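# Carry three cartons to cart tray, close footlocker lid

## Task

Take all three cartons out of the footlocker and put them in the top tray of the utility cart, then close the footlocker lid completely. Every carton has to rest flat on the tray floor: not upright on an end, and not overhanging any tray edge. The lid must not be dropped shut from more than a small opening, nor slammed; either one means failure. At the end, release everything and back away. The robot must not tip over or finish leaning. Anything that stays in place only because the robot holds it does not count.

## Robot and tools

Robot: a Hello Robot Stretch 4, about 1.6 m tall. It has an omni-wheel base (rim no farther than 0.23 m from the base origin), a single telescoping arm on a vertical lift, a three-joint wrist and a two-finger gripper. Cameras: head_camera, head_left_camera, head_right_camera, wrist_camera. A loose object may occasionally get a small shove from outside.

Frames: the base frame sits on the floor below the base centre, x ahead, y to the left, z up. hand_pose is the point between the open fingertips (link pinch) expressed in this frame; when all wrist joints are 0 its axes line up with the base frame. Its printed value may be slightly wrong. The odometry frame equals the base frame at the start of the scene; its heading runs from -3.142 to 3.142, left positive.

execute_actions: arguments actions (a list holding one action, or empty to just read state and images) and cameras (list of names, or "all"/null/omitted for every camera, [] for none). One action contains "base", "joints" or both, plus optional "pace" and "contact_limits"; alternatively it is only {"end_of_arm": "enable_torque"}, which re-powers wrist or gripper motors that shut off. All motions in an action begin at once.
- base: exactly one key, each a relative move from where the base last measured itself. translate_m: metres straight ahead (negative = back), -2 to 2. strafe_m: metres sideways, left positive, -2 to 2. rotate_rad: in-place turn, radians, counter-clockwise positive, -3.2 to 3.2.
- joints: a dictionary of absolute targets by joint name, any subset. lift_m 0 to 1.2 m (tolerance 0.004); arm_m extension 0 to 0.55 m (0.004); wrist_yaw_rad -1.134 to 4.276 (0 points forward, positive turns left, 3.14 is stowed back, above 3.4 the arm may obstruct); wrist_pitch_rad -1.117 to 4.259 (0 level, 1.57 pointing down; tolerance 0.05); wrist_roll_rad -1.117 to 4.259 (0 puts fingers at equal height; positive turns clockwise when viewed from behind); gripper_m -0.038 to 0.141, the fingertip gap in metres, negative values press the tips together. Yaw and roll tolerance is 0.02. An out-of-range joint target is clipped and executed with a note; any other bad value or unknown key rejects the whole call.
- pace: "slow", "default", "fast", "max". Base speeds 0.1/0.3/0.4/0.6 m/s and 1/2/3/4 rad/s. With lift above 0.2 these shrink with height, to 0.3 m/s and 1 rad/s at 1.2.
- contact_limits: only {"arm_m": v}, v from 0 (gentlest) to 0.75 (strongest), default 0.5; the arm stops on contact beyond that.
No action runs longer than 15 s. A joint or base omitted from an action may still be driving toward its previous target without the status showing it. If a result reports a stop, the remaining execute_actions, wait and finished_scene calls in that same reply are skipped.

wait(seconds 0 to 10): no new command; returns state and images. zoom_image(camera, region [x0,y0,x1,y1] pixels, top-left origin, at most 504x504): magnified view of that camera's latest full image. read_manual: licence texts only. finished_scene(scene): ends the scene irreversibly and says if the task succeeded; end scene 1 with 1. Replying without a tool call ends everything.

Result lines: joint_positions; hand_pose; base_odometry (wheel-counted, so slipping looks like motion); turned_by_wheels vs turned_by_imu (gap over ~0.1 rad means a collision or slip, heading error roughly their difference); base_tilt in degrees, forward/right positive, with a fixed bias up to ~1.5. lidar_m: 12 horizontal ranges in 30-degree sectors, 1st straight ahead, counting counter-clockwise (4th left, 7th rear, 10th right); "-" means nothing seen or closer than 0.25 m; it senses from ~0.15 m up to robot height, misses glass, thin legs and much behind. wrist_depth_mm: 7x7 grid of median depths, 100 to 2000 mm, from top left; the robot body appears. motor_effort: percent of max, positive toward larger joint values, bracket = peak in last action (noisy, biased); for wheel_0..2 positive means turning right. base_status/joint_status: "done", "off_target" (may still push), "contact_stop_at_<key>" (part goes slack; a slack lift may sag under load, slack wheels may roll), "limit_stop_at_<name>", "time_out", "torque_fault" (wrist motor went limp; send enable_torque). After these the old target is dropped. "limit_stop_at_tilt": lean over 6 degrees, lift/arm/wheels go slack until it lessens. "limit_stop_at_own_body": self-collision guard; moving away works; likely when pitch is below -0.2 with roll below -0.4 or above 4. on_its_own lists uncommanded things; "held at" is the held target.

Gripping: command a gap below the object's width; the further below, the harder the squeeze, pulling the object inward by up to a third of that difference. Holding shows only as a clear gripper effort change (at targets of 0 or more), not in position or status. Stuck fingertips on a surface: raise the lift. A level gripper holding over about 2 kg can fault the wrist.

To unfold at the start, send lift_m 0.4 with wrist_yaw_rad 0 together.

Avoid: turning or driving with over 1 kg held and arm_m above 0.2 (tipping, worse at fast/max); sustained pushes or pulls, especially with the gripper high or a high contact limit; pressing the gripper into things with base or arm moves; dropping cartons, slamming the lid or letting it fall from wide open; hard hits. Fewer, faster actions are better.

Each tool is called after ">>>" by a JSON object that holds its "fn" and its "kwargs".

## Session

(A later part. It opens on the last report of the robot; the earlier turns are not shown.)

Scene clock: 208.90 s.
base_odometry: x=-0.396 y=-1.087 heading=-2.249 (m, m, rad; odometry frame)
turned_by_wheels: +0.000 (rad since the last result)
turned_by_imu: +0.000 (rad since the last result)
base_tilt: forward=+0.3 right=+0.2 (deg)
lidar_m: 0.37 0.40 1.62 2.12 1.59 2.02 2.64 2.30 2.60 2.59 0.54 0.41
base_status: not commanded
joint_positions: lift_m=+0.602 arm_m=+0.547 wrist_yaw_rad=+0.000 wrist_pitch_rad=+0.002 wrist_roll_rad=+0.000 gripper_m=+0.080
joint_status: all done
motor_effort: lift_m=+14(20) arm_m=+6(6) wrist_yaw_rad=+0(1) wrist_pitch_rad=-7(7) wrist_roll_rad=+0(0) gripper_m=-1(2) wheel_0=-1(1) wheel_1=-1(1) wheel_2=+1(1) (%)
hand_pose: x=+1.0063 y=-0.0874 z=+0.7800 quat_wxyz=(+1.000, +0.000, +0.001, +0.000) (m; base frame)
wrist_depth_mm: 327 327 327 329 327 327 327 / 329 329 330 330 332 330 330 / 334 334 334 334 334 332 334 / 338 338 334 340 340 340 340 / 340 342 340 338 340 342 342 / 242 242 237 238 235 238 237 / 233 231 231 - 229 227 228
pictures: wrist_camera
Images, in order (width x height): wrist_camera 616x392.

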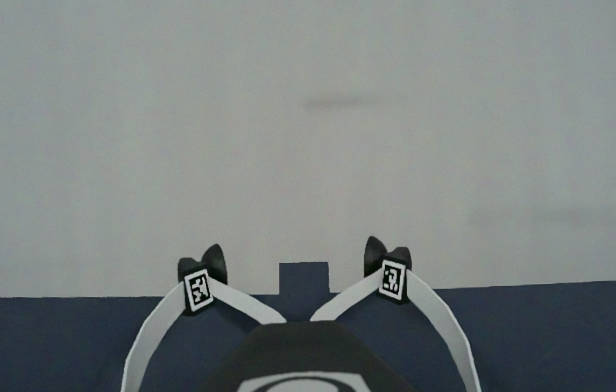

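>>> {"fn": "execute_actions", "kwargs": {"actions": [{"base":{"translate_m":0.01},"joints":{"lift_m":0.6},"pace":"slow"}], "cameras": []}}

>>> {"fn": "execute_actions", "kwargs": {"actions": [{"joints":{"gripper_m":-0.025}}], "cameras": ["wrist_camera"]}}

Scene clock: 210.73 s.
base_odometry: x=-0.403 y=-1.095 heading=-2.248 (m, m, rad; odometry frame)
turned_by_wheels: +0.000 (rad since the last result)
turned_by_imu: +0.000 (rad since the last result)
base_tilt: forward=+0.4 right=+0.2 (deg)
lidar_m: 0.36 0.39 1.60 2.11 1.62 2.02 2.63 2.31 2.60 2.59 0.52 0.38
base_status: done
joint_positions: lift_m=+0.600 arm_m=+0.547 wrist_yaw_rad=+0.000 wrist_pitch_rad=+0.002 wrist_roll_rad=+0.000 gripper_m=+0.080
joint_status: all done
motor_effort: lift_m=+14(14) arm_m=+6(6) wrist_yaw_rad=+0(1) wrist_pitch_rad=-7(7) wrist_roll_rad=+0(0) gripper_m=+0(2) wheel_0=+3(4) wheel_1=+2(2) wheel_2=-2(5) (%)
hand_pose: x=+1.0064 y=-0.0874 z=+0.7780 quat_wxyz=(+1.000, +0.000, +0.001, +0.000) (m; base frame)
wrist_depth_mm: 317 317 319 315 319 317 319 / 319 320 322 322 322 320 322 / 324 324 325 324 324 325 325 / 327 329 329 329 329 329 329 / 332 332 329 330 330 332 332 / 232 232 227 229 226 229 228 / 223 221 222 - 221 218 218
pictures: none
No camera images: the call's "cameras" was empty. Leave "cameras" out to get every camera's image.

Scene clock: 212.50 s.
base_odometry: x=-0.403 y=-1.095 heading=-2.249 (m, m, rad; odometry frame)
turned_by_wheels: -0.001 (rad since the last result)
turned_by_imu: -0.001 (rad since the last result)
base_tilt: forward=+0.3 right=+0.2 (deg)
lidar_m: 0.37 0.39 1.61 2.12 1.61 2.04 2.64 2.31 2.60 2.59 0.52 0.39
base_status: not commanded
joint_positions: lift_m=+0.600 arm_m=+0.547 wrist_yaw_rad=-0.003 wrist_pitch_rad=-0.003 wrist_roll_rad=+0.000 gripper_m=-0.024
joint_status: all done
motor_effort: lift_m=+14(14) arm_m=+5(6) wrist_yaw_rad=+8(9) wrist_pitch_rad=+8(7) wrist_roll_rad=+0(1) gripper_m=-23(24) wheel_0=-1(3) wheel_1=+0(2) wheel_2=-2(2) (%)
hand_pose: x=+1.0063 y=-0.0882 z=+0.7795 quat_wxyz=(+1.000, +0.000, -0.001, -0.001) (m; base frame)
wrist_depth_mm: 315 317 319 320 319 320 322 / 319 320 320 322 324 322 324 / 324 324 325 324 325 325 327 / 327 329 329 327 329 329 330 / 329 330 330 330 332 334 334 / 222 223 184 220 190 218 220 / 214 212 213 - 213 211 211
pictures: wrist_camera
Images, in order (width x height): wrist_camera 616x392.

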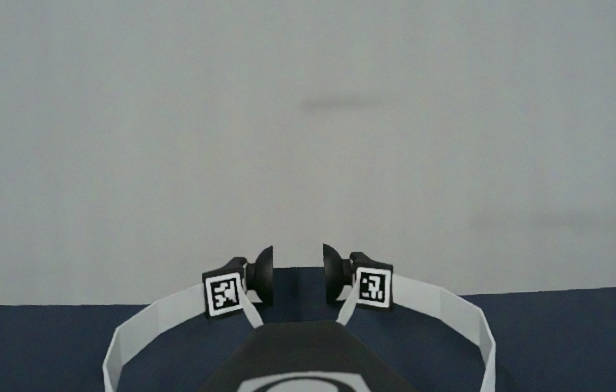

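>>> {"fn": "execute_actions", "kwargs": {"actions": [{"base":{"translate_m":-0.045},"joints":{"lift_m":0.619},"pace":"slow"}], "cameras": ["wrist_camera"]}}

>>> {"fn": "execute_actions", "kwargs": {"actions": [{"base":{"translate_m":-0.075},"joints":{"lift_m":0.632},"pace":"slow"}], "cameras": ["wrist_camera"]}}

>>> {"fn": "execute_actions", "kwargs": {"actions": [{"joints":{"arm_m":0.46,"lift_m":0.632},"pace":"slow"}], "cameras": ["wrist_camera","head_camera"]}}

Scene clock: 215.50 s.
base_odometry: x=-0.375 y=-1.060 heading=-2.249 (m, m, rad; odometry frame)
turned_by_wheels: -0.001 (rad since the last result)
turned_by_imu: -0.001 (rad since the last result)
base_tilt: forward=+0.2 right=+0.2 (deg)
lidar_m: 0.41 0.44 1.65 2.12 1.58 2.05 2.59 2.26 2.54 2.59 0.59 0.43
base_status: done
joint_positions: lift_m=+0.619 arm_m=+0.547 wrist_yaw_rad=-0.001 wrist_pitch_rad=+0.001 wrist_roll_rad=+0.000 gripper_m=-0.024
joint_status: all done
motor_effort: lift_m=+24(28) arm_m=+5(5) wrist_yaw_rad=+4(8) wrist_pitch_rad=-1(29) wrist_roll_rad=+0(0) gripper_m=-21(20) wheel_0=-5(9) wheel_1=-3(7) wheel_2=+1(5) (%)
hand_pose: x=+1.0064 y=-0.0878 z=+0.7966 quat_wxyz=(+1.000, +0.000, +0.000, -0.001) (m; base frame)
wrist_depth_mm: 359 359 362 362 362 364 362 / 362 364 364 364 364 368 368 / 368 368 368 368 370 368 370 / 373 373 373 373 375 373 375 / 373 375 377 377 375 377 379 / 226 224 185 223 189 220 223 / 219 217 219 - 218 216 216
pictures: wrist_camera
Images, in order (width x height): wrist_camera 616x392.

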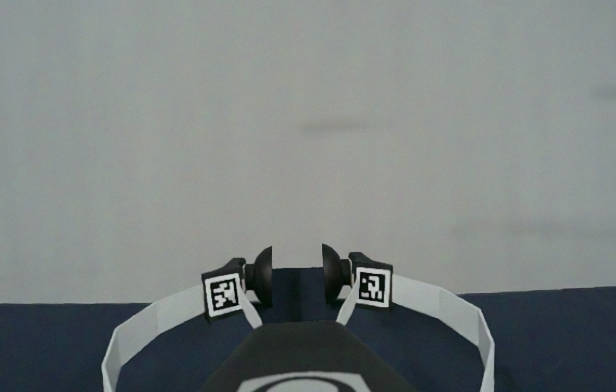

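Scene clock: 217.50 s.
base_odometry: x=-0.328 y=-1.002 heading=-2.250 (m, m, rad; odometry frame)
turned_by_wheels: +0.000 (rad since the last result)
turned_by_imu: +0.000 (rad since the last result)
base_tilt: forward=+0.3 right=+0.2 (deg)
lidar_m: 0.49 0.51 1.79 2.12 1.56 2.04 2.50 2.21 2.39 2.59 1.68 0.50
base_status: done
joint_positions: lift_m=+0.632 arm_m=+0.547 wrist_yaw_rad=+0.001 wrist_pitch_rad=-0.001 wrist_roll_rad=+0.000 gripper_m=-0.024
joint_status: all done
motor_effort: lift_m=+23(27) arm_m=+5(5) wrist_yaw_rad=-2(4) wrist_pitch_rad=+2(31) wrist_roll_rad=+0(0) gripper_m=-21(23) wheel_0=-2(5) wheel_1=-2(4) wheel_2=+2(6) (%)
hand_pose: x=+1.0066 y=-0.0872 z=+0.8101 quat_wxyz=(+1.000, +0.000, +0.000, +0.000) (m; base frame)
wrist_depth_mm: 433 433 433 433 439 433 436 / 436 436 439 436 439 439 439 / 439 442 442 442 445 442 445 / 445 449 445 449 449 449 449 / 449 452 452 449 455 452 455 / 229 228 186 227 189 226 226 / 228 226 227 - 225 225 224
pictures: wrist_camera
Images, in order (width x height): wrist_camera 616x392.

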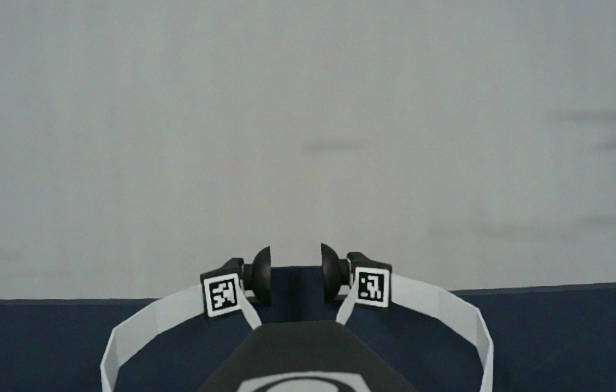

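Scene clock: 219.67 s.
base_odometry: x=-0.327 y=-1.002 heading=-2.249 (m, m, rad; odometry frame)
turned_by_wheels: +0.000 (rad since the last result)
turned_by_imu: +0.000 (rad since the last result)
base_tilt: forward=+0.3 right=+0.1 (deg)
lidar_m: 0.48 0.50 1.78 2.13 1.56 2.03 2.50 2.21 2.41 2.60 1.67 0.50
base_status: not commanded
joint_positions: lift_m=+0.632 arm_m=+0.461 wrist_yaw_rad=+0.003 wrist_pitch_rad=-0.003 wrist_roll_rad=+0.000 gripper_m=-0.024
joint_status: all done
motor_effort: lift_m=+22(23) arm_m=-6(5) wrist_yaw_rad=-7(7) wrist_pitch_rad=+8(11) wrist_roll_rad=+0(1) gripper_m=-23(22) wheel_0=-2(2) wheel_1=-2(2) wheel_2=+2(2) (%)
hand_pose: x=+0.9207 y=-0.0867 z=+0.8107 quat_wxyz=(+1.000, +0.000, -0.001, +0.001) (m; base frame)
wrist_depth_mm: 521 517 517 521 521 517 521 / 525 525 521 517 521 525 521 / 525 530 525 525 530 530 530 / 535 535 530 535 535 539 530 / 539 539 535 535 535 544 535 / 235 233 185 229 189 230 231 / 237 236 236 - 235 235 235
pictures: head_camera, wrist_camera
Images, in order (width x height): head_camera 420x560, wrist_camera 616x392.

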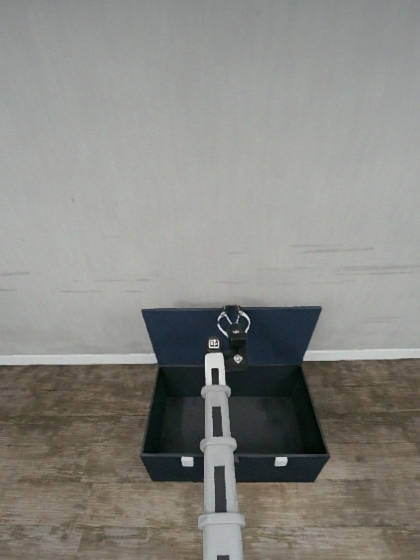

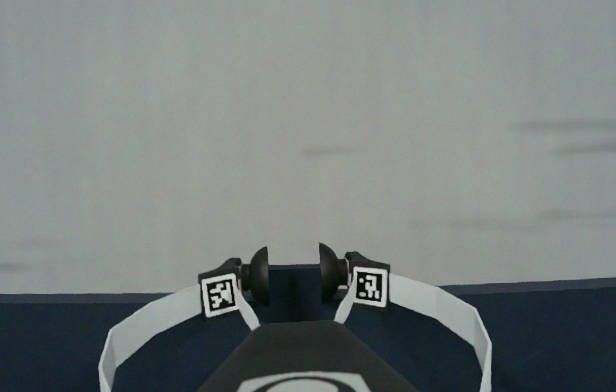

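>>> {"fn": "execute_actions", "kwargs": {"actions": [{"base":{"strafe_m":0.005},"joints":{"arm_m":0.39,"lift_m":0.624},"pace":"slow"}], "cameras": []}}

>>> {"fn": "execute_actions", "kwargs": {"actions": [{"joints":{"arm_m":0.325,"lift_m":0.602},"pace":"slow"}], "cameras": ["wrist_camera"]}}

Scene clock: 222.37 s.
base_odometry: x=-0.324 y=-1.005 heading=-2.249 (m, m, rad; odometry frame)
turned_by_wheels: +0.000 (rad since the last result)
turned_by_imu: +0.000 (rad since the last result)
base_tilt: forward=+0.2 right=+0.1 (deg)
lidar_m: 0.50 0.51 1.79 2.13 1.56 2.02 2.51 2.22 2.42 2.58 1.66 0.51
base_status: done
joint_positions: lift_m=+0.624 arm_m=+0.391 wrist_yaw_rad=+0.000 wrist_pitch_rad=+0.002 wrist_roll_rad=+0.000 gripper_m=-0.024
joint_status: all done
motor_effort: lift_m=+14(23) arm_m=-6(9) wrist_yaw_rad=-1(7) wrist_pitch_rad=-6(27) wrist_roll_rad=+0(1) gripper_m=-21(21) wheel_0=-3(4) wheel_1=+2(5) wheel_2=+0(2) (%)
hand_pose: x=+0.8505 y=-0.0873 z=+0.8022 quat_wxyz=(+1.000, +0.000, +0.001, +0.000) (m; base frame)
wrist_depth_mm: 580 580 585 585 585 585 580 / 591 591 591 585 591 591 591 / 597 597 591 591 597 597 603 / 609 603 603 603 597 609 603 / 609 609 609 609 609 609 609 / 241 237 185 232 189 235 235 / 248 246 245 - 245 246 248
pictures: none
No camera images: the call's "cameras" was empty. Leave "cameras" out to get every camera's image.

Scene clock: 224.27 s.
base_odometry: x=-0.324 y=-1.005 heading=-2.249 (m, m, rad; odometry frame)
turned_by_wheels: +0.000 (rad since the last result)
turned_by_imu: +0.000 (rad since the last result)
base_tilt: forward=+0.3 right=+0.1 (deg)
lidar_m: 0.48 0.51 1.77 2.12 1.55 2.02 2.50 2.23 2.40 2.59 1.69 0.52
base_status: not commanded
joint_positions: lift_m=+0.603 arm_m=+0.326 wrist_yaw_rad=+0.002 wrist_pitch_rad=+0.000 wrist_roll_rad=+0.000 gripper_m=-0.024
joint_status: all done
motor_effort: lift_m=+12(14) arm_m=-5(3) wrist_yaw_rad=-5(5) wrist_pitch_rad=+0(48) wrist_roll_rad=+1(0) gripper_m=-21(22) wheel_0=-1(3) wheel_1=+2(2) wheel_2=+0(0) (%)
hand_pose: x=+0.7855 y=-0.0869 z=+0.7806 quat_wxyz=(+1.000, +0.000, +0.000, +0.001) (m; base frame)
wrist_depth_mm: 647 647 647 647 661 647 640 / 654 654 647 654 661 661 647 / 661 668 661 661 661 661 661 / 661 668 668 668 668 668 668 / 668 676 676 676 676 676 676 / 243 238 185 234 189 236 240 / 259 257 257 - 258 258 262
pictures: wrist_camera
Images, in order (width x height): wrist_camera 616x392.

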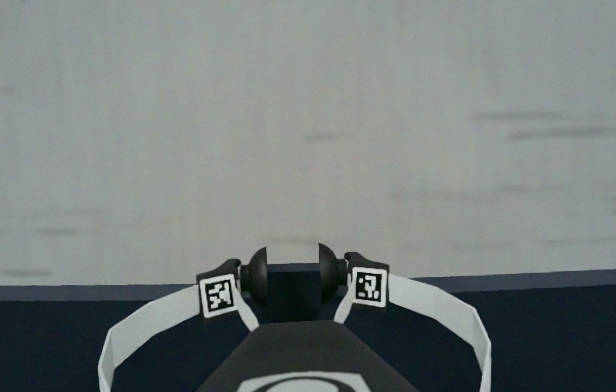

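>>> {"fn": "execute_actions", "kwargs": {"actions": [{"base":{"strafe_m":0.004},"joints":{"arm_m":0.28,"lift_m":0.585},"pace":"slow"}], "cameras": []}}

>>> {"fn": "execute_actions", "kwargs": {"actions": [{"joints":{"arm_m":0.235,"lift_m":0.558},"pace":"slow"}], "cameras": []}}

>>> {"fn": "execute_actions", "kwargs": {"actions": [{"joints":{"arm_m":0.195,"lift_m":0.528},"pace":"slow"}], "cameras": ["wrist_camera"]}}

Scene clock: 227.17 s.
base_odometry: x=-0.321 y=-1.007 heading=-2.249 (m, m, rad; odometry frame)
turned_by_wheels: +0.000 (rad since the last result)
turned_by_imu: +0.000 (rad since the last result)
base_tilt: forward=+0.2 right=+0.1 (deg)
lidar_m: 0.49 0.50 1.80 2.12 1.56 1.99 2.50 2.23 2.38 2.60 1.68 0.49
base_status: done
joint_positions: lift_m=+0.585 arm_m=+0.281 wrist_yaw_rad=+0.000 wrist_pitch_rad=+0.005 wrist_roll_rad=+0.000 gripper_m=-0.024
joint_status: all done
motor_effort: lift_m=+14(13) arm_m=-6(6) wrist_yaw_rad=+0(5) wrist_pitch_rad=-16(35) wrist_roll_rad=+1(0) gripper_m=-21(24) wheel_0=-1(4) wheel_1=+3(6) wheel_2=-1(1) (%)
hand_pose: x=+0.7404 y=-0.0874 z=+0.7621 quat_wxyz=(+1.000, +0.000, +0.003, +0.000) (m; base frame)
wrist_depth_mm: 691 683 691 683 691 699 691 / 691 691 691 699 699 699 699 / 707 707 707 707 715 699 707 / 707 715 707 715 707 715 715 / 723 715 715 715 715 715 723 / 248 239 186 236 189 238 247 / 272 268 267 - 271 273 278
pictures: none
No camera images: the call's "cameras" was empty. Leave "cameras" out to get every camera's image.

Scene clock: 228.80 s.
base_odometry: x=-0.321 y=-1.007 heading=-2.249 (m, m, rad; odometry frame)
turned_by_wheels: +0.000 (rad since the last result)
turned_by_imu: +0.000 (rad since the last result)
base_tilt: forward=+0.3 right=+0.2 (deg)
lidar_m: 0.49 0.50 1.78 2.09 1.55 1.99 2.50 2.22 2.40 2.60 1.69 0.49
base_status: not commanded
joint_positions: lift_m=+0.558 arm_m=+0.236 wrist_yaw_rad=+0.001 wrist_pitch_rad=+0.006 wrist_roll_rad=+0.000 gripper_m=-0.024
joint_status: all done
motor_effort: lift_m=+14(16) arm_m=-6(5) wrist_yaw_rad=-3(3) wrist_pitch_rad=-15(35) wrist_roll_rad=+0(0) gripper_m=-21(22) wheel_0=+0(1) wheel_1=+4(4) wheel_2=-1(0) (%)
hand_pose: x=+0.6955 y=-0.0871 z=+0.7350 quat_wxyz=(+1.000, +0.000, +0.003, +0.001) (m; base frame)
wrist_depth_mm: 732 732 732 732 732 723 741 / 741 732 732 741 741 750 741 / 741 750 750 741 750 750 750 / 759 759 750 759 768 750 750 / 768 778 768 759 759 759 768 / 249 240 186 239 189 242 253 / 293 285 285 - 287 293 301
pictures: none
No camera images: the call's "cameras" was empty. Leave "cameras" out to get every camera's image.

Scene clock: 230.33 s.
base_odometry: x=-0.321 y=-1.007 heading=-2.249 (m, m, rad; odometry frame)
turned_by_wheels: +0.000 (rad since the last result)
turned_by_imu: +0.000 (rad since the last result)
base_tilt: forward=+0.3 right=+0.2 (deg)
lidar_m: 0.47 0.50 1.77 2.11 1.56 2.00 2.50 2.23 2.40 2.60 1.67 0.51
base_status: not commanded
joint_positions: lift_m=+0.528 arm_m=+0.196 wrist_yaw_rad=+0.002 wrist_pitch_rad=+0.007 wrist_roll_rad=+0.000 gripper_m=-0.024
joint_status: all done
motor_effort: lift_m=+15(15) arm_m=-6(10) wrist_yaw_rad=-6(6) wrist_pitch_rad=-20(28) wrist_roll_rad=+0(0) gripper_m=-23(20) wheel_0=+1(1) wheel_1=+4(4) wheel_2=-1(1) (%)
hand_pose: x=+0.6556 y=-0.0868 z=+0.7046 quat_wxyz=(+1.000, +0.000, +0.003, +0.001) (m; base frame)
wrist_depth_mm: 768 759 768 768 768 768 768 / 778 778 778 768 778 788 778 / 788 788 788 798 788 778 778 / 798 788 798 798 798 798 788 / 809 798 809 809 798 809 809 / 253 243 185 242 188 247 262 / 322 309 309 - 315 322 336
pictures: wrist_camera
Images, in order (width x height): wrist_camera 616x392.

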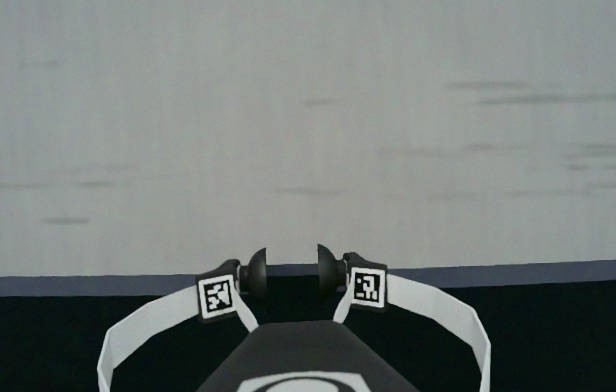

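>>> {"fn": "execute_actions", "kwargs": {"actions": [{"base":{"strafe_m":0.004},"joints":{"arm_m":0.162,"lift_m":0.492},"pace":"slow"}], "cameras": []}}

>>> {"fn": "execute_actions", "kwargs": {"actions": [{"joints":{"arm_m":0.132,"lift_m":0.456},"pace":"slow"}], "cameras": []}}

>>> {"fn": "execute_actions", "kwargs": {"actions": [{"joints":{"arm_m":0.102,"lift_m":0.414},"pace":"slow"}], "cameras": []}}

>>> {"fn": "execute_actions", "kwargs": {"actions": [{"joints":{"arm_m":0.078,"lift_m":0.37},"pace":"slow"}], "cameras": ["wrist_camera"]}}

Scene clock: 232.80 s.
base_odometry: x=-0.317 y=-1.010 heading=-2.249 (m, m, rad; odometry frame)
turned_by_wheels: +0.000 (rad since the last result)
turned_by_imu: +0.000 (rad since the last result)
base_tilt: forward=+0.3 right=+0.2 (deg)
lidar_m: 0.50 0.51 1.75 2.11 1.55 2.00 2.51 2.23 2.40 2.61 1.69 0.49
base_status: done
joint_positions: lift_m=+0.492 arm_m=+0.163 wrist_yaw_rad=-0.001 wrist_pitch_rad=+0.002 wrist_roll_rad=+0.000 gripper_m=-0.024
joint_status: all done
motor_effort: lift_m=+14(14) arm_m=-5(11) wrist_yaw_rad=+2(7) wrist_pitch_rad=-6(23) wrist_roll_rad=+1(0) gripper_m=-21(21) wheel_0=-2(2) wheel_1=+3(6) wheel_2=-2(2) (%)
hand_pose: x=+0.6222 y=-0.0877 z=+0.6701 quat_wxyz=(+1.000, +0.000, +0.001, +0.000) (m; base frame)
wrist_depth_mm: 798 798 809 809 809 809 809 / 798 809 809 809 809 820 809 / 809 820 820 809 831 820 831 / 820 831 831 831 831 820 842 / 842 842 842 842 842 842 842 / 259 245 184 248 189 254 278 / 359 343 343 - 357 370 394
pictures: none
No camera images: the call's "cameras" was empty. Leave "cameras" out to get every camera's image.

Scene clock: 234.17 s.
base_odometry: x=-0.317 y=-1.010 heading=-2.249 (m, m, rad; odometry frame)
turned_by_wheels: +0.000 (rad since the last result)
turned_by_imu: +0.000 (rad since the last result)
base_tilt: forward=+0.3 right=+0.0 (deg)
lidar_m: 0.49 0.52 1.78 2.11 1.56 2.02 2.50 2.20 2.41 2.61 1.68 0.52
base_status: not commanded
joint_positions: lift_m=+0.456 arm_m=+0.133 wrist_yaw_rad=-0.001 wrist_pitch_rad=+0.001 wrist_roll_rad=+0.000 gripper_m=-0.024
joint_status: all done
motor_effort: lift_m=+13(12) arm_m=-4(7) wrist_yaw_rad=+2(5) wrist_pitch_rad=-5(23) wrist_roll_rad=+1(1) gripper_m=-21(21) wheel_0=-1(2) wheel_1=+3(3) wheel_2=-2(3) (%)
hand_pose: x=+0.5921 y=-0.0876 z=+0.6343 quat_wxyz=(+1.000, +0.000, +0.001, +0.000) (m; base frame)
wrist_depth_mm: 831 831 842 831 831 831 831 / 831 842 831 842 842 842 854 / 842 842 842 854 854 854 854 / 854 854 866 866 854 854 866 / 866 866 854 866 866 866 866 / 272 245 184 255 188 266 301 / 449 413 418 - 445 469 569
pictures: none
No camera images: the call's "cameras" was empty. Leave "cameras" out to get every camera's image.

Scene clock: 235.53 s.
base_odometry: x=-0.317 y=-1.010 heading=-2.249 (m, m, rad; odometry frame)
turned_by_wheels: +0.000 (rad since the last result)
turned_by_imu: +0.000 (rad since the last result)
base_tilt: forward=+0.3 right=+0.1 (deg)
lidar_m: 0.49 0.52 1.77 2.11 1.54 2.01 2.51 2.22 2.40 2.61 1.68 0.51
base_status: not commanded
joint_positions: lift_m=+0.414 arm_m=+0.103 wrist_yaw_rad=+0.000 wrist_pitch_rad=+0.004 wrist_roll_rad=+0.000 gripper_m=-0.024
joint_status: all done
motor_effort: lift_m=+14(13) arm_m=-4(1) wrist_yaw_rad=-2(4) wrist_pitch_rad=-10(15) wrist_roll_rad=+1(1) gripper_m=-23(20) wheel_0=+0(1) wheel_1=+3(3) wheel_2=-3(3) (%)
hand_pose: x=+0.5622 y=-0.0873 z=+0.5916 quat_wxyz=(+1.000, +0.000, +0.002, +0.000) (m; base frame)
wrist_depth_mm: 854 854 854 866 866 854 866 / 866 866 866 878 866 878 866 / 878 878 878 878 878 878 891 / 878 891 878 891 891 891 891 / 891 904 904 904 904 917 904 / 304 243 184 272 188 294 368 / 917 640 634 - 627 627 768
pictures: none
No camera images: the call's "cameras" was empty. Leave "cameras" out to get every camera's image.

Scene clock: 236.80 s.
base_odometry: x=-0.317 y=-1.010 heading=-2.249 (m, m, rad; odometry frame)
turned_by_wheels: +0.000 (rad since the last result)
turned_by_imu: +0.000 (rad since the last result)
base_tilt: forward=+0.3 right=+0.1 (deg)
lidar_m: 0.49 0.52 1.78 2.11 1.54 1.96 2.49 2.22 2.40 2.61 1.68 0.50
base_status: not commanded
joint_positions: lift_m=+0.370 arm_m=+0.079 wrist_yaw_rad=+0.001 wrist_pitch_rad=+0.004 wrist_roll_rad=+0.000 gripper_m=-0.024
joint_status: all done
motor_effort: lift_m=+13(11) arm_m=-5(6) wrist_yaw_rad=-3(3) wrist_pitch_rad=-14(13) wrist_roll_rad=+0(1) gripper_m=-19(22) wheel_0=+0(0) wheel_1=+3(3) wheel_2=-3(3) (%)
hand_pose: x=+0.5383 y=-0.0871 z=+0.5473 quat_wxyz=(+1.000, +0.000, +0.002, +0.001) (m; base frame)
wrist_depth_mm: 891 878 866 891 878 891 878 / 891 891 891 891 891 891 891 / 904 917 904 904 891 904 904 / 917 904 917 917 917 917 904 / 917 917 917 917 917 917 250 / 430 244 183 258 187 402 609 / 580 654 654 - 647 654 539
pictures: wrist_camera
Images, in order (width x height): wrist_camera 616x392.

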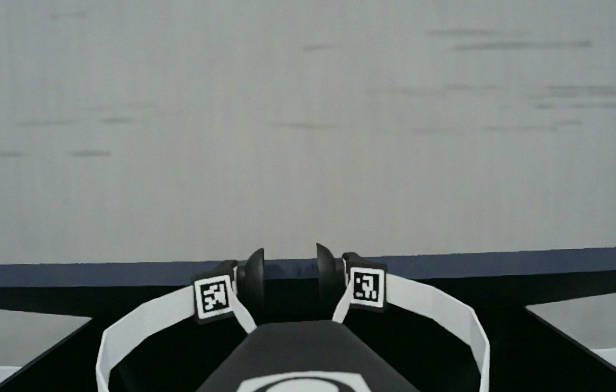

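>>> {"fn": "execute_actions", "kwargs": {"actions": [{"joints":{"arm_m":0.058,"lift_m":0.325},"pace":"slow"}], "cameras": []}}

>>> {"fn": "execute_actions", "kwargs": {"actions": [{"joints":{"arm_m":0.043,"lift_m":0.275},"pace":"slow"}], "cameras": []}}

>>> {"fn": "execute_actions", "kwargs": {"actions": [{"joints":{"arm_m":0.033,"lift_m":0.225},"pace":"slow"}], "cameras": []}}

>>> {"fn": "execute_actions", "kwargs": {"actions": [{"joints":{"arm_m":0.029,"lift_m":0.19},"pace":"slow"}], "cameras": ["wrist_camera","head_camera"]}}

Scene clock: 238.93 s.
base_odometry: x=-0.317 y=-1.010 heading=-2.249 (m, m, rad; odometry frame)
turned_by_wheels: +0.000 (rad since the last result)
turned_by_imu: +0.000 (rad since the last result)
base_tilt: forward=+0.2 right=+0.1 (deg)
lidar_m: 0.48 0.50 1.79 2.12 1.54 1.99 2.50 2.22 2.40 2.61 1.67 0.52
base_status: not commanded
joint_positions: lift_m=+0.325 arm_m=+0.059 wrist_yaw_rad=+0.003 wrist_pitch_rad=+0.008 wrist_roll_rad=+0.000 gripper_m=-0.024
joint_status: all done
on_its_own: wrist_pitch_rad is at rest, and its effort (-24) is outside its rest range (-23 to +23)
motor_effort: lift_m=+15(15) arm_m=-6(15) wrist_yaw_rad=-8(9) wrist_pitch_rad=-24(24) wrist_roll_rad=+1(1) gripper_m=-19(21) wheel_0=+0(0) wheel_1=+3(3) wheel_2=-3(3) (%)
hand_pose: x=+0.5187 y=-0.0865 z=+0.5011 quat_wxyz=(+1.000, +0.000, +0.004, +0.002) (m; base frame)
wrist_depth_mm: 904 904 904 891 904 904 904 / 904 904 917 917 917 917 904 / 931 917 931 917 917 917 931 / 946 931 946 931 931 917 931 / 931 946 931 931 931 247 946 / 615 343 183 668 187 661 609 / 530 683 676 - 676 668 544
pictures: none
No camera images: the call's "cameras" was empty. Leave "cameras" out to get every camera's image.

Scene clock: 240.23 s.
base_odometry: x=-0.317 y=-1.010 heading=-2.249 (m, m, rad; odometry frame)
turned_by_wheels: +0.000 (rad since the last result)
turned_by_imu: +0.000 (rad since the last result)
base_tilt: forward=+0.3 right=+0.1 (deg)
lidar_m: 0.48 0.50 1.77 2.11 1.55 1.98 2.52 2.22 2.40 2.60 1.68 0.51
base_status: not commanded
joint_positions: lift_m=+0.275 arm_m=+0.044 wrist_yaw_rad=+0.004 wrist_pitch_rad=+0.009 wrist_roll_rad=+0.000 gripper_m=-0.024
joint_status: all done
on_its_own: wrist_pitch_rad is at rest, and its effort (-25) is outside its rest range (-23 to +23)
motor_effort: lift_m=+15(15) arm_m=-6(11) wrist_yaw_rad=-12(18) wrist_pitch_rad=-25(35) wrist_roll_rad=+1(1) gripper_m=-22(25) wheel_0=+0(0) wheel_1=+3(3) wheel_2=+2(3) (%)
hand_pose: x=+0.5037 y=-0.0863 z=+0.4510 quat_wxyz=(+1.000, +0.000, +0.004, +0.002) (m; base frame)
wrist_depth_mm: 917 917 904 917 917 917 917 / 931 931 931 917 917 917 917 / 931 931 931 931 931 931 931 / 946 946 946 946 946 946 946 / 960 627 410 291 247 668 500 / 559 647 185 683 187 668 544 / 530 691 699 - 691 683 544
pictures: none
No camera images: the call's "cameras" was empty. Leave "cameras" out to get every camera's image.

Scene clock: 241.50 s.
base_odometry: x=-0.318 y=-1.010 heading=-2.249 (m, m, rad; odometry frame)
turned_by_wheels: +0.000 (rad since the last result)
turned_by_imu: +0.000 (rad since the last result)
base_tilt: forward=+0.3 right=+0.1 (deg)
lidar_m: 0.50 0.52 1.77 2.12 1.55 2.00 2.52 2.22 2.40 2.60 1.68 0.50
base_status: not commanded
joint_positions: lift_m=+0.225 arm_m=+0.034 wrist_yaw_rad=+0.004 wrist_pitch_rad=+0.009 wrist_roll_rad=+0.000 gripper_m=-0.024
joint_status: all done
on_its_own: wrist_pitch_rad is at rest, and its effort (-27) is outside its rest range (-23 to +23)
motor_effort: lift_m=+15(18) arm_m=-5(8) wrist_yaw_rad=-11(20) wrist_pitch_rad=-27(32) wrist_roll_rad=+0(1) gripper_m=-23(26) wheel_0=+0(0) wheel_1=+2(2) wheel_2=+2(2) (%)
hand_pose: x=+0.4936 y=-0.0863 z=+0.4009 quat_wxyz=(+1.000, +0.000, +0.004, +0.002) (m; base frame)
wrist_depth_mm: 931 917 931 931 917 917 917 / 931 931 946 931 946 931 931 / 946 946 946 946 946 946 946 / 960 960 960 946 960 960 946 / 281 271 259 248 287 276 260 / 539 654 184 691 187 691 530 / 251 252 250 - 249 249 245
pictures: none
No camera images: the call's "cameras" was empty. Leave "cameras" out to get every camera's image.

Scene clock: 242.63 s.
base_odometry: x=-0.318 y=-1.010 heading=-2.249 (m, m, rad; odometry frame)
turned_by_wheels: +0.000 (rad since the last result)
turned_by_imu: +0.000 (rad since the last result)
base_tilt: forward=+0.4 right=+0.2 (deg)
lidar_m: 0.49 0.50 1.78 2.11 1.55 1.98 2.49 2.21 2.40 2.59 1.69 0.51
base_status: not commanded
joint_positions: lift_m=+0.190 arm_m=+0.030 wrist_yaw_rad=+0.006 wrist_pitch_rad=+0.009 wrist_roll_rad=+0.000 gripper_m=-0.024
joint_status: all done
on_its_own: wrist_yaw_rad is at rest, and its effort (-17) is outside its rest range (-13 to +13); wrist_pitch_rad is at rest, and its effort (-26) is outside its rest range (-23 to +23)
motor_effort: lift_m=+15(17) arm_m=-7(10) wrist_yaw_rad=-17(20) wrist_pitch_rad=-26(26) wrist_roll_rad=+1(1) gripper_m=-25(24) wheel_0=+0(0) wheel_1=+2(2) wheel_2=+2(2) (%)
hand_pose: x=+0.4901 y=-0.0857 z=+0.3659 quat_wxyz=(+1.000, +0.000, +0.005, +0.003) (m; base frame)
wrist_depth_mm: 931 917 931 931 931 917 931 / 946 931 946 946 946 931 931 / 960 946 946 946 946 946 960 / 960 976 946 960 946 946 960 / 263 256 250 248 266 258 248 / 253 252 187 229 187 248 245 / 249 255 255 - 253 252 245
pictures: head_camera, wrist_camera
Images, in order (width x height): head_camera 420x560, wrist_camera 616x392.

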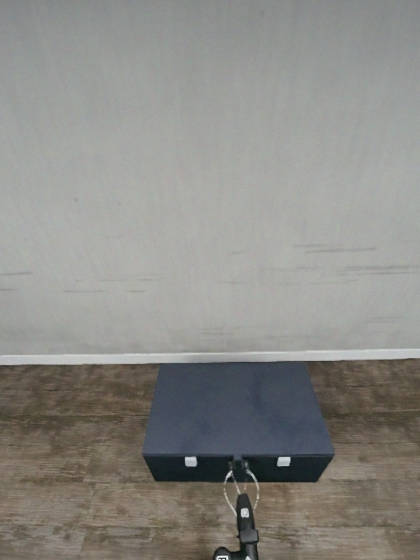

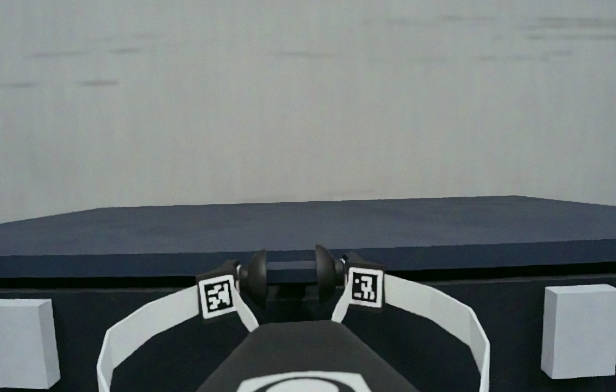

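>>> {"fn": "execute_actions", "kwargs": {"actions": [{"joints":{"arm_m":0.034,"lift_m":0.174},"pace":"slow"}], "cameras": ["wrist_camera"]}}

Scene clock: 244.17 s.
base_odometry: x=-0.317 y=-1.010 heading=-2.249 (m, m, rad; odometry frame)
turned_by_wheels: +0.000 (rad since the last result)
turned_by_imu: +0.000 (rad since the last result)
base_tilt: forward=+0.3 right=+0.1 (deg)
lidar_m: 0.49 0.52 1.77 2.12 1.54 2.00 2.52 2.22 2.42 2.61 1.68 0.52
base_status: not commanded
joint_positions: lift_m=+0.174 arm_m=+0.032 wrist_yaw_rad=+0.001 wrist_pitch_rad=+0.002 wrist_roll_rad=+0.000 gripper_m=-0.025
joint_status: all done
motor_effort: lift_m=+12(15) arm_m=+10(8) wrist_yaw_rad=-3(17) wrist_pitch_rad=-6(25) wrist_roll_rad=+1(1) gripper_m=-16(25) wheel_0=+0(0) wheel_1=+2(2) wheel_2=-2(2) (%)
hand_pose: x=+0.4918 y=-0.0871 z=+0.3521 quat_wxyz=(+1.000, +0.000, +0.001, +0.000) (m; base frame)
wrist_depth_mm: 917 931 931 931 946 917 931 / 946 946 931 946 931 946 946 / 946 946 946 946 946 946 960 / 946 946 946 960 668 609 960 / 257 251 247 246 246 246 245 / 250 248 198 229 187 246 238 / 252 253 251 - 250 251 251
pictures: wrist_camera
Images, in order (width x height): wrist_camera 616x392.

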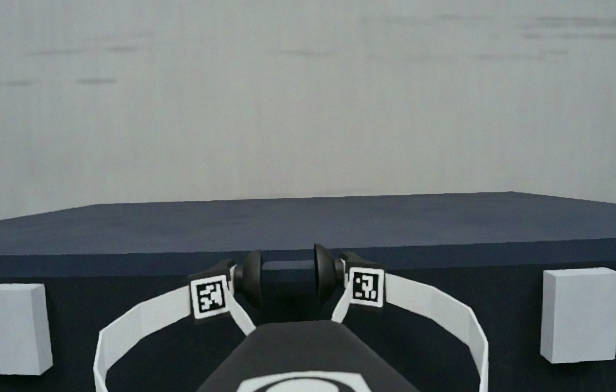

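Weight is off the wrist, so the lid looks seated. I'll lower a little more, then release.

>>> {"fn": "execute_actions", "kwargs": {"actions": [{"joints":{"lift_m":0.168},"pace":"slow"}], "cameras": []}}

>>> {"fn": "execute_actions", "kwargs": {"actions": [{"joints":{"gripper_m":0.07}}], "cameras": ["wrist_camera"]}}

>>> {"fn": "execute_actions", "kwargs": {"actions": [{"base":{"translate_m":-0.3},"pace":"fast"}]}}

Scene clock: 245.60 s.
base_odometry: x=-0.317 y=-1.010 heading=-2.249 (m, m, rad; odometry frame)
turned_by_wheels: +0.000 (rad since the last result)
turned_by_imu: +0.000 (rad since the last result)
base_tilt: forward=+0.2 right=+0.2 (deg)
lidar_m: 0.50 0.52 1.78 2.11 1.55 1.99 2.52 2.21 2.39 2.59 1.68 0.51
base_status: not commanded
joint_positions: lift_m=+0.169 arm_m=+0.032 wrist_yaw_rad=+0.000 wrist_pitch_rad=-0.005 wrist_roll_rad=+0.000 gripper_m=-0.025
joint_status: all done
motor_effort: lift_m=+10(14) arm_m=+10(10) wrist_yaw_rad=-1(2) wrist_pitch_rad=+15(15) wrist_roll_rad=+1(1) gripper_m=-19(18) wheel_0=+1(1) wheel_1=+2(2) wheel_2=-2(2) (%)
hand_pose: x=+0.4917 y=-0.0873 z=+0.3484 quat_wxyz=(+1.000, +0.000, -0.003, +0.000) (m; base frame)
wrist_depth_mm: 946 931 931 931 946 931 931 / 931 946 946 946 946 946 931 / 960 960 946 960 946 946 976 / 960 960 976 960 946 654 976 / 254 248 247 246 246 246 245 / 249 248 197 226 187 247 237 / 251 252 252 - 250 249 249
pictures: none
No camera images: the call's "cameras" was empty. Leave "cameras" out to get every camera's image.

Scene clock: 247.27 s.
base_odometry: x=-0.317 y=-1.010 heading=-2.249 (m, m, rad; odometry frame)
turned_by_wheels: +0.000 (rad since the last result)
turned_by_imu: +0.000 (rad since the last result)
base_tilt: forward=+0.3 right=+0.1 (deg)
lidar_m: 0.49 0.53 1.77 2.11 1.54 2.00 2.52 2.24 2.40 2.60 1.68 0.52
base_status: not commanded
joint_positions: lift_m=+0.168 arm_m=+0.033 wrist_yaw_rad=+0.001 wrist_pitch_rad=+0.002 wrist_roll_rad=+0.000 gripper_m=+0.070
joint_status: all done
motor_effort: lift_m=+13(13) arm_m=+6(10) wrist_yaw_rad=-2(7) wrist_pitch_rad=-6(16) wrist_roll_rad=+1(0) gripper_m=+0(17) wheel_0=+1(1) wheel_1=+2(2) wheel_2=-3(3) (%)
hand_pose: x=+0.4924 y=-0.0872 z=+0.3462 quat_wxyz=(+1.000, +0.000, +0.001, +0.000) (m; base frame)
wrist_depth_mm: 917 931 931 931 931 931 931 / 931 931 946 946 931 946 931 / 946 946 946 946 946 960 946 / 960 946 960 661 603 554 521 / 255 254 253 251 252 253 252 / 251 256 254 254 254 255 243 / 258 257 258 - 257 258 258
pictures: wrist_camera
Images, in order (width x height): wrist_camera 616x392.

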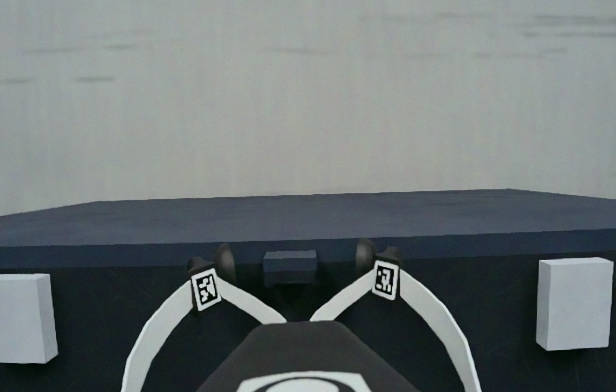

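Scene clock: 249.27 s.
base_odometry: x=-0.129 y=-0.776 heading=-2.249 (m, m, rad; odometry frame)
turned_by_wheels: +0.000 (rad since the last result)
turned_by_imu: +0.000 (rad since the last result)
base_tilt: forward=+0.3 right=+0.2 (deg)
lidar_m: 0.79 0.85 2.19 1.71 1.43 2.00 2.21 2.06 2.00 2.58 2.11 0.80
base_status: done
joint_positions: lift_m=+0.168 arm_m=+0.033 wrist_yaw_rad=+0.000 wrist_pitch_rad=+0.002 wrist_roll_rad=+0.000 gripper_m=+0.070
joint_status: not commanded
motor_effort: lift_m=+14(14) arm_m=+6(6) wrist_yaw_rad=-1(2) wrist_pitch_rad=-7(6) wrist_roll_rad=+1(1) gripper_m=-1(1) wheel_0=+0(5) wheel_1=+0(7) wheel_2=-3(14) (%)
hand_pose: x=+0.4924 y=-0.0873 z=+0.3461 quat_wxyz=(+1.000, +0.000, +0.001, +0.000) (m; base frame)
wrist_depth_mm: 1205 1205 1229 1229 1229 1229 1205 / 1229 1205 1229 1229 1229 1205 1229 / 1255 1255 1255 1229 1281 1255 1255 / 1229 831 741 654 603 549 1255 / 554 554 554 554 539 554 1255 / 732 559 559 559 559 564 854 / 640 569 569 - 569 564 668
pictures: head_camera, head_left_camera, head_right_camera, wrist_camera
Images, in order (width x height): head_camera 420x560, head_left_camera 420x672, head_right_camera 420x672, wrist_camera 616x392.

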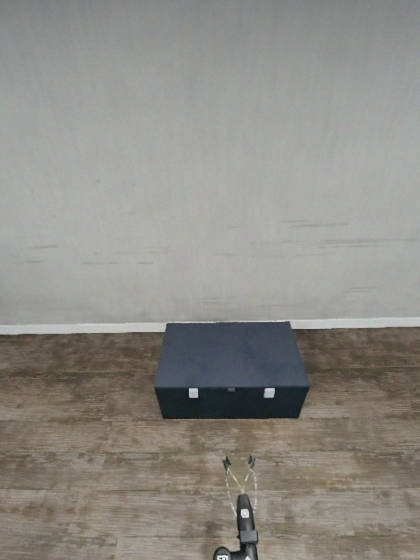

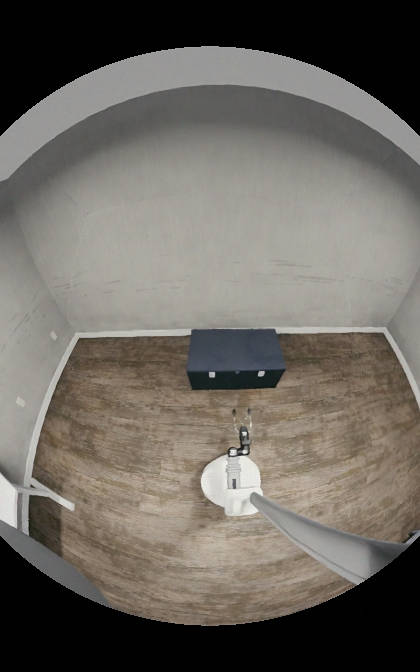

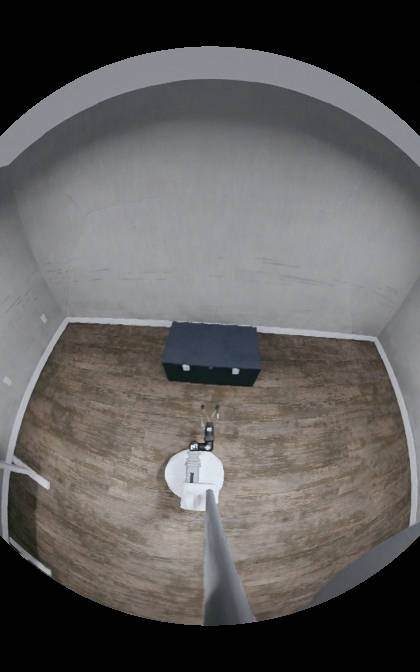

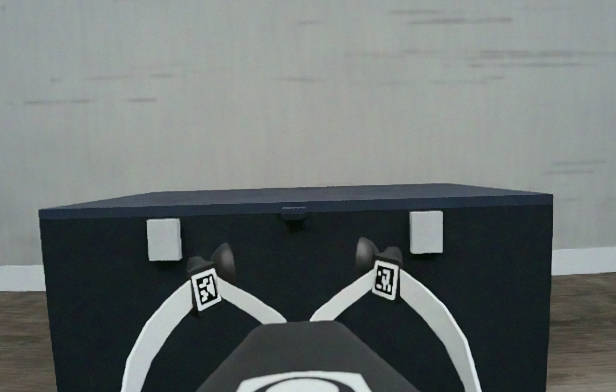

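>>> {"fn": "finished_scene", "kwargs": {"scene": 2}}

The scene is finished: the task was done.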